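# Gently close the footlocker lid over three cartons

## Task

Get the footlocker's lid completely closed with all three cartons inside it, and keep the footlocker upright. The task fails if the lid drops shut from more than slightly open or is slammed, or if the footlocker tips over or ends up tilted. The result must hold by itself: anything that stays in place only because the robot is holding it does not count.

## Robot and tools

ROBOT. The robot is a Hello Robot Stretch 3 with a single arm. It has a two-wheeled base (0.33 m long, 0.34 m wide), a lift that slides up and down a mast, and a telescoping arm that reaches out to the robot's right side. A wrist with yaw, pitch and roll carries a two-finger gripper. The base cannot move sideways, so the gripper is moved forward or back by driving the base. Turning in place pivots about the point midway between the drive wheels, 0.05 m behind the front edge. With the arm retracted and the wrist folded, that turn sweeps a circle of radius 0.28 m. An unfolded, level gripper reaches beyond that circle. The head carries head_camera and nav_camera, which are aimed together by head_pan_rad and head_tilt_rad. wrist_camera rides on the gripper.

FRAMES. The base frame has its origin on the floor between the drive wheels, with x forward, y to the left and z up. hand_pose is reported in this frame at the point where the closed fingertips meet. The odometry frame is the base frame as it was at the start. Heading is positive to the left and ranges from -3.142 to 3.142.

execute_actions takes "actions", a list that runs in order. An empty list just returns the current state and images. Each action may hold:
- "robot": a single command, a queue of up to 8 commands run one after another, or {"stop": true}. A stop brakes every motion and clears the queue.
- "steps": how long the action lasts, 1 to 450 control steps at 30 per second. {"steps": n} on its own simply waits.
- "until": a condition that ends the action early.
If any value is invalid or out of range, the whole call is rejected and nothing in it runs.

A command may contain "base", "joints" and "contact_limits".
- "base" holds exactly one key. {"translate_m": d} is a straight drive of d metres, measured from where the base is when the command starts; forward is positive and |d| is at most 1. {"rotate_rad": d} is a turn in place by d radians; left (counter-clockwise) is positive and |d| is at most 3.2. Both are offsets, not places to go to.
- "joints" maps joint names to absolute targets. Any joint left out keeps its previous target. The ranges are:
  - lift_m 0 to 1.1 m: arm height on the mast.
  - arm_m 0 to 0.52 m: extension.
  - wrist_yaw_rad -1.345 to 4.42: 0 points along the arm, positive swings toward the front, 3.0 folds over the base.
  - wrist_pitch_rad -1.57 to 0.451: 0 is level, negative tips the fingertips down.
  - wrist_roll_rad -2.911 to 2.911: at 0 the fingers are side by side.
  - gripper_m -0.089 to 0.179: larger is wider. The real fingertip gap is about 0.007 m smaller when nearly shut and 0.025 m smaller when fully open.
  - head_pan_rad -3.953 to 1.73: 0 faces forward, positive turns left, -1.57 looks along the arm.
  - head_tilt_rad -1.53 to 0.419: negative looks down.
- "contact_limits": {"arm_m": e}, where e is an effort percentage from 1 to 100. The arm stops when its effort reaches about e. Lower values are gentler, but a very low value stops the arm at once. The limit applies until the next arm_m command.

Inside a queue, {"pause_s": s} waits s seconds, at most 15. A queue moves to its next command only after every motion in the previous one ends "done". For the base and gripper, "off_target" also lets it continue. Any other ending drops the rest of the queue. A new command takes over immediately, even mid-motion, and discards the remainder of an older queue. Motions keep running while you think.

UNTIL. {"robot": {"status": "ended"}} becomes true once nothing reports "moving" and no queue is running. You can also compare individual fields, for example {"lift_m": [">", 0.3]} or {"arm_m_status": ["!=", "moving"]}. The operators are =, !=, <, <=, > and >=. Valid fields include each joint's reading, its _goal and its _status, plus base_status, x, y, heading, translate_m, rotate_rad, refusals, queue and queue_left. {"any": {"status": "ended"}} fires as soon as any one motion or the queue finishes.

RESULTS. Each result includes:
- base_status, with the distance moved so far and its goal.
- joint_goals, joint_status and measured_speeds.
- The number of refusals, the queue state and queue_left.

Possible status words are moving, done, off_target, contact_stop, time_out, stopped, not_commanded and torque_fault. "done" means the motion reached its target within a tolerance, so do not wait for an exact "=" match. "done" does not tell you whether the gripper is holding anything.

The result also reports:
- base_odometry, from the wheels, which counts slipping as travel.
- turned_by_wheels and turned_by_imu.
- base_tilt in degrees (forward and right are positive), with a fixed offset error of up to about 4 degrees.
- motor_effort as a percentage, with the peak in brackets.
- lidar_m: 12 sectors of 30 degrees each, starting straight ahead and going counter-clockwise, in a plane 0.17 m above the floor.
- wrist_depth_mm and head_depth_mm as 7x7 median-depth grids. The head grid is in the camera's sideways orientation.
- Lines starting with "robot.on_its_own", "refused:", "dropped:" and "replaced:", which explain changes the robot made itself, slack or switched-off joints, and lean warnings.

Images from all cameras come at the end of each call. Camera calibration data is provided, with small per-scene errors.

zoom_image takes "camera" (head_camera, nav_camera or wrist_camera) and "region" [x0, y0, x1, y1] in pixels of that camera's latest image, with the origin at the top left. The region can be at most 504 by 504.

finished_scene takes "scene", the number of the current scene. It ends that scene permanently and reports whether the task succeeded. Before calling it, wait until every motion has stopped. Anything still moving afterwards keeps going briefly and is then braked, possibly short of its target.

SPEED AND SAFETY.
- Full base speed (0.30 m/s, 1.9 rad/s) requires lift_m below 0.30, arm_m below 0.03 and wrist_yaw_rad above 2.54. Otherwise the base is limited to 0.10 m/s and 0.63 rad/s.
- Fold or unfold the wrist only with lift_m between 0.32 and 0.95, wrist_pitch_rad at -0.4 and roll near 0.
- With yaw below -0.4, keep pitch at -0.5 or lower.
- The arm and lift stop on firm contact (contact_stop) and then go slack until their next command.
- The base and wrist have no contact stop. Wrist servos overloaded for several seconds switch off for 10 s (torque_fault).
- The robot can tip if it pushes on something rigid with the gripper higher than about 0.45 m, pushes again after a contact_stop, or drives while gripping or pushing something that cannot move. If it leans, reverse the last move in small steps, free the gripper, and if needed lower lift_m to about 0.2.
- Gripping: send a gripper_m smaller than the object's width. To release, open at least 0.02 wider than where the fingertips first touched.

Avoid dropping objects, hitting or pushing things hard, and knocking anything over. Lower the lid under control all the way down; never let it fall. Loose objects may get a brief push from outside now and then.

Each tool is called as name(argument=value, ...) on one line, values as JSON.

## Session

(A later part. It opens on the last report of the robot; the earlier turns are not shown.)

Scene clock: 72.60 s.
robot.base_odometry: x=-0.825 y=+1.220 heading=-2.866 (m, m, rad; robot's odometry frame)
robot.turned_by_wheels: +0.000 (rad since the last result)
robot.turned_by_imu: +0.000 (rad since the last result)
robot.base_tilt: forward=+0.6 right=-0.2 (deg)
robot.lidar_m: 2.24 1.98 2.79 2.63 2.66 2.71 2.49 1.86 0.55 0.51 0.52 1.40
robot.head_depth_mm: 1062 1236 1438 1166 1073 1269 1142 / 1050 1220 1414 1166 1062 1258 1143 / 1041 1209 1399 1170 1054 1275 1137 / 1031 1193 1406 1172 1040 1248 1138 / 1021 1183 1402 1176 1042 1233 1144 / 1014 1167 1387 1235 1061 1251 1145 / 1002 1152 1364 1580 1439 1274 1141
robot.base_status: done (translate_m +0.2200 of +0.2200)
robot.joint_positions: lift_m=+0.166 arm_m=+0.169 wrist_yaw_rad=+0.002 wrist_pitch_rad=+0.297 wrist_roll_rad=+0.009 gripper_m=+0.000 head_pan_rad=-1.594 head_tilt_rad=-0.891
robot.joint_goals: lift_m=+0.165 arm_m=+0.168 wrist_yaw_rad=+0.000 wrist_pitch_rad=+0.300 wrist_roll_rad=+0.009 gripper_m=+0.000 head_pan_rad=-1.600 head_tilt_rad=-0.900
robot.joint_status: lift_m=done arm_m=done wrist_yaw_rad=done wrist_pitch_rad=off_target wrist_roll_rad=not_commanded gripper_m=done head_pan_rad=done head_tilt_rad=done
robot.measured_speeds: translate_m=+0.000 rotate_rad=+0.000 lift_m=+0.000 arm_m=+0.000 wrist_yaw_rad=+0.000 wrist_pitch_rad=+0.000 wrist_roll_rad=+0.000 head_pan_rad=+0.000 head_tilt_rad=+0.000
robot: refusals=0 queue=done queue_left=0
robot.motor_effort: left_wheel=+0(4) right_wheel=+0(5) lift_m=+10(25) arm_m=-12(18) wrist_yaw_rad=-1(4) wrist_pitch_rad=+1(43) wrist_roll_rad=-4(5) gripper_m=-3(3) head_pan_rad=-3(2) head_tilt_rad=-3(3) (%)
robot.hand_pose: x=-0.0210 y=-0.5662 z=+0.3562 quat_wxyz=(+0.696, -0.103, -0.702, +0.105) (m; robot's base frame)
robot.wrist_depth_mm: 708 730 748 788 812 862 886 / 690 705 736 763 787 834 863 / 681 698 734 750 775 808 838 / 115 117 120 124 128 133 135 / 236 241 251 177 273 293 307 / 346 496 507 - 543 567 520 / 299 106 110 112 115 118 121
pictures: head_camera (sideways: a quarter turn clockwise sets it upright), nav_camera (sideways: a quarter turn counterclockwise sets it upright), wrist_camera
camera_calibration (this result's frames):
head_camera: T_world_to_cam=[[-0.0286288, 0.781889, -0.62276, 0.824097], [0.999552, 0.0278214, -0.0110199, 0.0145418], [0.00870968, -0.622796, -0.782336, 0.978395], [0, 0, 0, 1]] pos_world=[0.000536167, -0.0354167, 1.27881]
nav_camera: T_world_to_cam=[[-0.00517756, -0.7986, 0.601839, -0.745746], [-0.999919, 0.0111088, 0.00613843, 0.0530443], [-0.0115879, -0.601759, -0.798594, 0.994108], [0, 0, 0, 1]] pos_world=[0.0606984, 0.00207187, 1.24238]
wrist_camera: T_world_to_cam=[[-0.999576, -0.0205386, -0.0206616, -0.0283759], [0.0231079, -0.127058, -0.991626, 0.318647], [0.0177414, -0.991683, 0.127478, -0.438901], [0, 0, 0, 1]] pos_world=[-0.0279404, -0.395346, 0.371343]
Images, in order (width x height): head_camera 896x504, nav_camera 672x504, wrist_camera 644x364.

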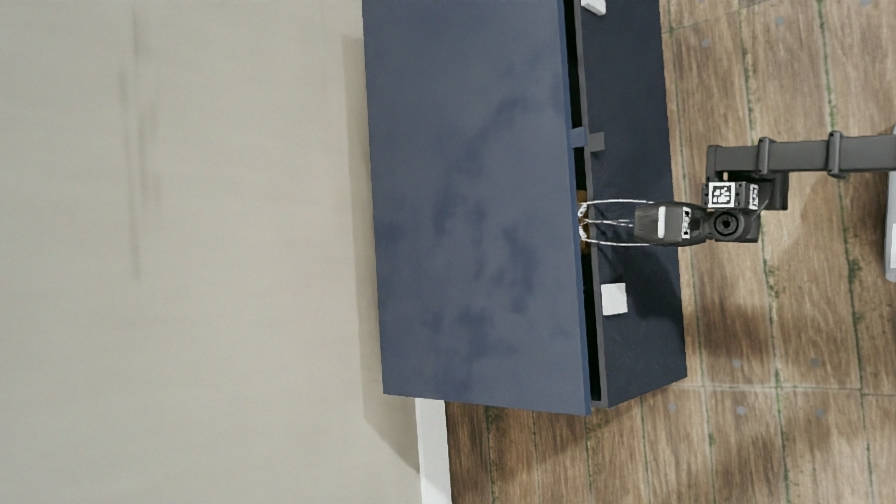

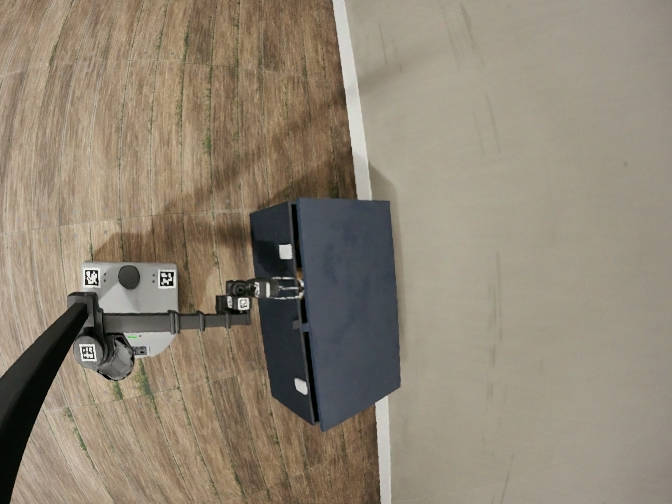

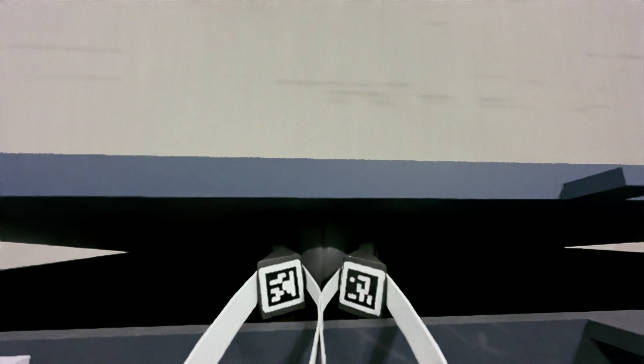

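execute_actions(actions=[{"robot":{"joints":{"lift_m":0.215}},"steps":50},{"robot":{"joints":{"arm_m":0.13}},"steps":100,"until":{"robot":{"status":"ended"}}},{"robot":{"joints":{"lift_m":0.17}},"steps":55}])

Scene clock: 78.83 s.
robot.base_odometry: x=-0.825 y=+1.220 heading=-2.866 (m, m, rad; robot's odometry frame)
robot.turned_by_wheels: +0.000 (rad since the last result)
robot.turned_by_imu: +0.000 (rad since the last result)
robot.base_tilt: forward=+0.6 right=-0.2 (deg)
robot.lidar_m: 2.25 1.99 2.80 2.62 2.66 2.72 2.50 1.86 0.55 0.51 0.51 1.41
robot.head_depth_mm: 1060 1237 1440 1171 1071 1263 1141 / 1051 1218 1416 1172 1062 1252 1140 / 1043 1208 1401 1174 1048 1276 1127 / 1030 1195 1410 1179 1035 1244 1142 / 1023 1180 1401 1180 1044 1234 1140 / 1011 1175 1388 1243 1069 1251 1140 / 1008 1158 1371 1588 1443 1270 1139
robot.base_status: done (translate_m +0.2200 of +0.2200)
robot.joint_positions: lift_m=+0.170 arm_m=+0.130 wrist_yaw_rad=-0.001 wrist_pitch_rad=+0.268 wrist_roll_rad=+0.004 gripper_m=+0.000 head_pan_rad=-1.594 head_tilt_rad=-0.891
robot.joint_goals: lift_m=+0.170 arm_m=+0.130 wrist_yaw_rad=+0.000 wrist_pitch_rad=+0.300 wrist_roll_rad=+0.004 gripper_m=+0.000 head_pan_rad=-1.600 head_tilt_rad=-0.900
robot.joint_status: lift_m=done arm_m=done wrist_yaw_rad=done wrist_pitch_rad=off_target wrist_roll_rad=not_commanded gripper_m=done head_pan_rad=done head_tilt_rad=done
robot.measured_speeds: translate_m=+0.000 rotate_rad=+0.000 lift_m=+0.000 arm_m=+0.000 wrist_yaw_rad=+0.000 wrist_pitch_rad=+0.000 wrist_roll_rad=+0.000 head_pan_rad=+0.000 head_tilt_rad=+0.000
robot: refusals=0 queue=done queue_left=0
robot.motor_effort: left_wheel=-1(1) right_wheel=+1(1) lift_m=+13(32) arm_m=-3(10) wrist_yaw_rad=+1(1) wrist_pitch_rad=+12(41) wrist_roll_rad=-2(4) gripper_m=-3(2) head_pan_rad=-2(2) head_tilt_rad=-4(3) (%)
robot.hand_pose: x=-0.0215 y=-0.5287 z=+0.3536 quat_wxyz=(+0.700, -0.094, -0.702, +0.094) (m; robot's base frame)
robot.wrist_depth_mm: 731 752 783 803 838 871 893 / 704 736 758 783 829 854 886 / 693 729 752 761 807 842 875 / 418 151 156 161 791 802 840 / 326 336 350 190 393 417 446 / 334 483 540 - 587 600 462 / 127 139 143 148 152 157 161
pictures: head_camera (sideways: a quarter turn clockwise sets it upright), nav_camera (sideways: a quarter turn counterclockwise sets it upright), wrist_camera
camera_calibration (this result's frames):
head_camera: T_world_to_cam=[[-0.0286287, 0.781889, -0.62276, 0.824097], [0.999552, 0.0278212, -0.0110199, 0.0145418], [0.00870953, -0.622796, -0.782336, 0.978395], [0, 0, 0, 1]] pos_world=[0.000536159, -0.0354167, 1.27881]
nav_camera: T_world_to_cam=[[-0.00517775, -0.7986, 0.601839, -0.745746], [-0.999919, 0.011109, 0.00613843, 0.0530443], [-0.011588, -0.601759, -0.798594, 0.994108], [0, 0, 0, 1]] pos_world=[0.0606984, 0.00207185, 1.24238]
wrist_camera: T_world_to_cam=[[-0.999728, -0.0164837, -0.016499, -0.0275346], [0.01804, -0.098186, -0.995005, 0.337223], [0.0147814, -0.995032, 0.0984567, -0.392933], [0, 0, 0, 1]] pos_world=[-0.0278025, -0.358324, 0.373771]
Images, in order (width x height): head_camera 896x504, nav_camera 672x504, wrist_camera 644x364.

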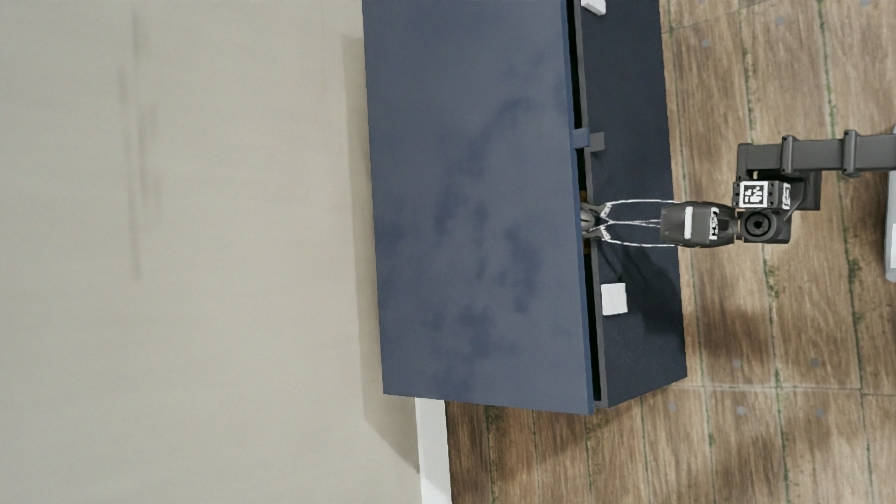

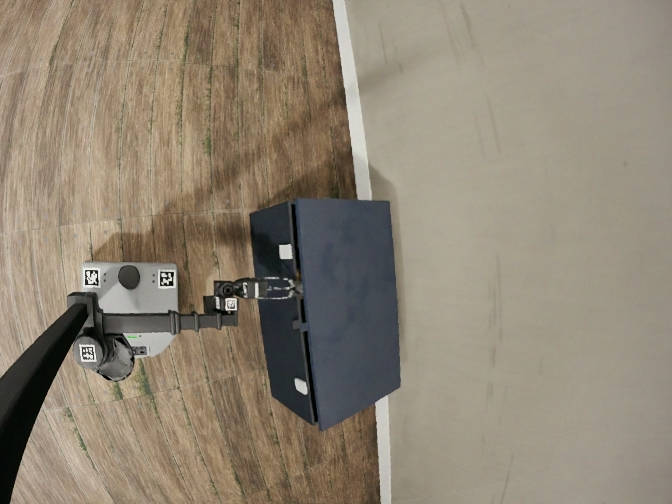

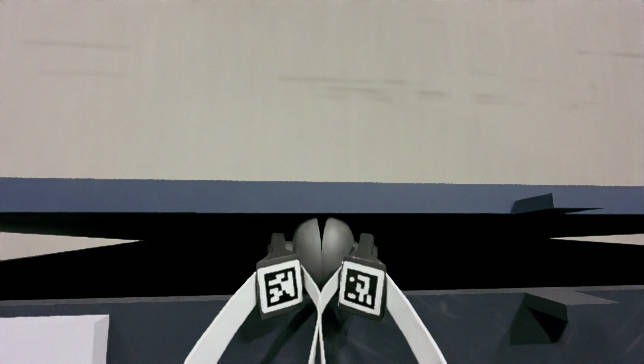

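execute_actions(actions=[{"robot":{"joints":{"arm_m":0.122,"lift_m":0.158}},"steps":30},{"robot":{"joints":{"arm_m":0.114,"lift_m":0.15}},"steps":25},{"robot":{"joints":{"arm_m":0.106,"lift_m":0.143}},"steps":25},{"robot":{"joints":{"arm_m":0.098}},"steps":25},{"robot":{"joints":{"arm_m":0.02}},"steps":60}])

Scene clock: 85.83 s.
robot.base_odometry: x=-0.825 y=+1.220 heading=-2.866 (m, m, rad; robot's odometry frame)
robot.turned_by_wheels: +0.000 (rad since the last result)
robot.turned_by_imu: +0.000 (rad since the last result)
robot.base_tilt: forward=+0.7 right=-0.2 (deg)
robot.lidar_m: 2.25 1.99 2.80 2.63 2.66 2.71 2.50 1.86 0.55 0.51 0.51 1.40
robot.head_depth_mm: 1064 1235 1437 1199 1083 1266 1142 / 1049 1221 1417 1197 1082 1251 1140 / 1042 1209 1397 1196 1083 1254 1158 / 1027 1197 1421 1201 1076 1247 1139 / 1023 1185 1399 1200 1061 1232 1141 / 1014 1170 1377 1251 1100 1252 1140 / 1004 1158 1370 1584 1441 1273 1141
robot.base_status: done (translate_m +0.2200 of +0.2200)
robot.joint_positions: lift_m=+0.143 arm_m=+0.020 wrist_yaw_rad=-0.002 wrist_pitch_rad=+0.282 wrist_roll_rad=+0.004 gripper_m=+0.000 head_pan_rad=-1.594 head_tilt_rad=-0.891
robot.joint_goals: lift_m=+0.143 arm_m=+0.020 wrist_yaw_rad=+0.000 wrist_pitch_rad=+0.300 wrist_roll_rad=+0.004 gripper_m=+0.000 head_pan_rad=-1.600 head_tilt_rad=-0.900
robot.joint_status: lift_m=done arm_m=done wrist_yaw_rad=done wrist_pitch_rad=off_target wrist_roll_rad=not_commanded gripper_m=done head_pan_rad=done head_tilt_rad=done
robot.measured_speeds: translate_m=+0.000 rotate_rad=+0.000 lift_m=+0.000 arm_m=+0.000 wrist_yaw_rad=+0.000 wrist_pitch_rad=+0.000 wrist_roll_rad=+0.000 head_pan_rad=+0.000 head_tilt_rad=+0.000
robot: refusals=0 queue=done queue_left=0
robot.motor_effort: left_wheel=-1(2) right_wheel=+0(2) lift_m=+14(15) arm_m=-4(10) wrist_yaw_rad=+2(3) wrist_pitch_rad=+7(19) wrist_roll_rad=-2(2) gripper_m=-2(4) head_pan_rad=-2(2) head_tilt_rad=-4(4) (%)
robot.hand_pose: x=-0.0219 y=-0.4182 z=+0.3301 quat_wxyz=(+0.699, -0.099, -0.701, +0.098) (m; robot's base frame)
robot.wrist_depth_mm: 836 884 885 918 973 - - / 807 849 881 904 941 - - / 807 833 863 876 910 958 - / 783 798 831 863 904 947 - / 240 247 253 841 270 279 288 / 235 236 248 - 265 274 282 / 231 234 243 248 257 265 275
pictures: head_camera (sideways: a quarter turn clockwise sets it upright), nav_camera (sideways: a quarter turn counterclockwise sets it upright), wrist_camera
camera_calibration (this result's frames):
head_camera: T_world_to_cam=[[-0.0286288, 0.781889, -0.62276, 0.824097], [0.999552, 0.0278214, -0.0110199, 0.0145418], [0.00870968, -0.622796, -0.782336, 0.978395], [0, 0, 0, 1]] pos_world=[0.000536167, -0.0354167, 1.27881]
nav_camera: T_world_to_cam=[[-0.00517756, -0.7986, 0.601839, -0.745746], [-0.999919, 0.0111088, 0.00613843, 0.0530443], [-0.0115879, -0.601759, -0.798594, 0.994108], [0, 0, 0, 1]] pos_world=[0.0606984, 0.00207187, 1.24238]
wrist_camera: T_world_to_cam=[[-0.999762, -0.0151516, -0.0157199, -0.0261574], [0.0173195, -0.111981, -0.993559, 0.318364], [0.0132937, -0.993595, 0.112217, -0.28465], [0, 0, 0, 1]] pos_world=[-0.0278811, -0.247572, 0.347845]
Images, in order (width x height): head_camera 896x504, nav_camera 672x504, wrist_camera 644x364.

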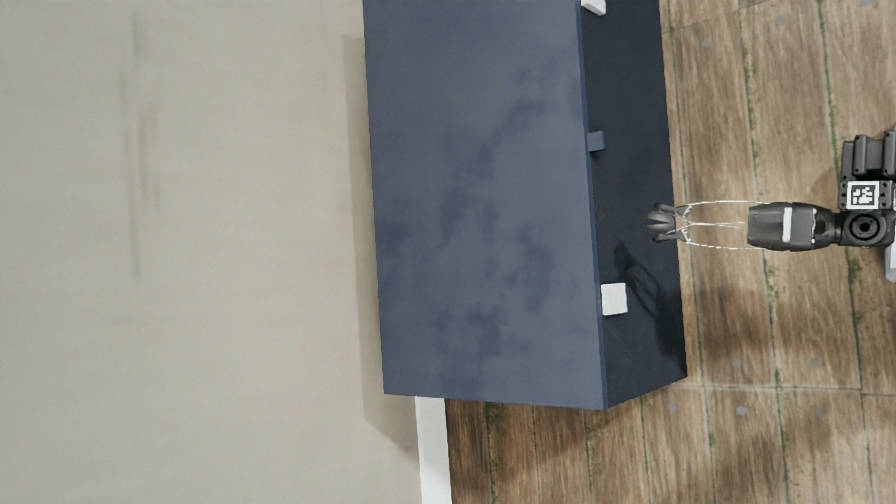

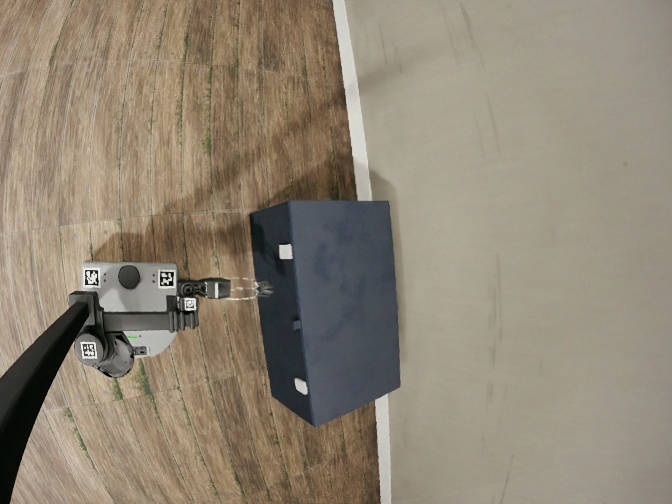

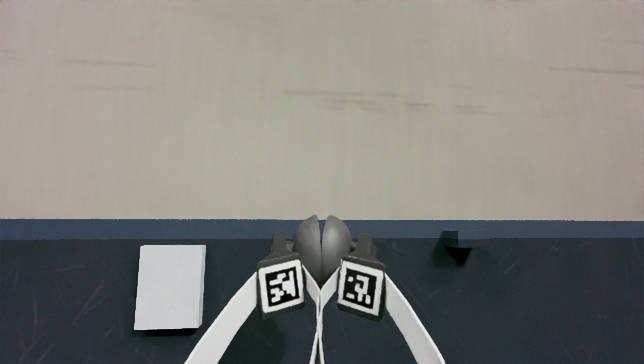

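finished_scene(scene=2)

The scene is finished: the task was done.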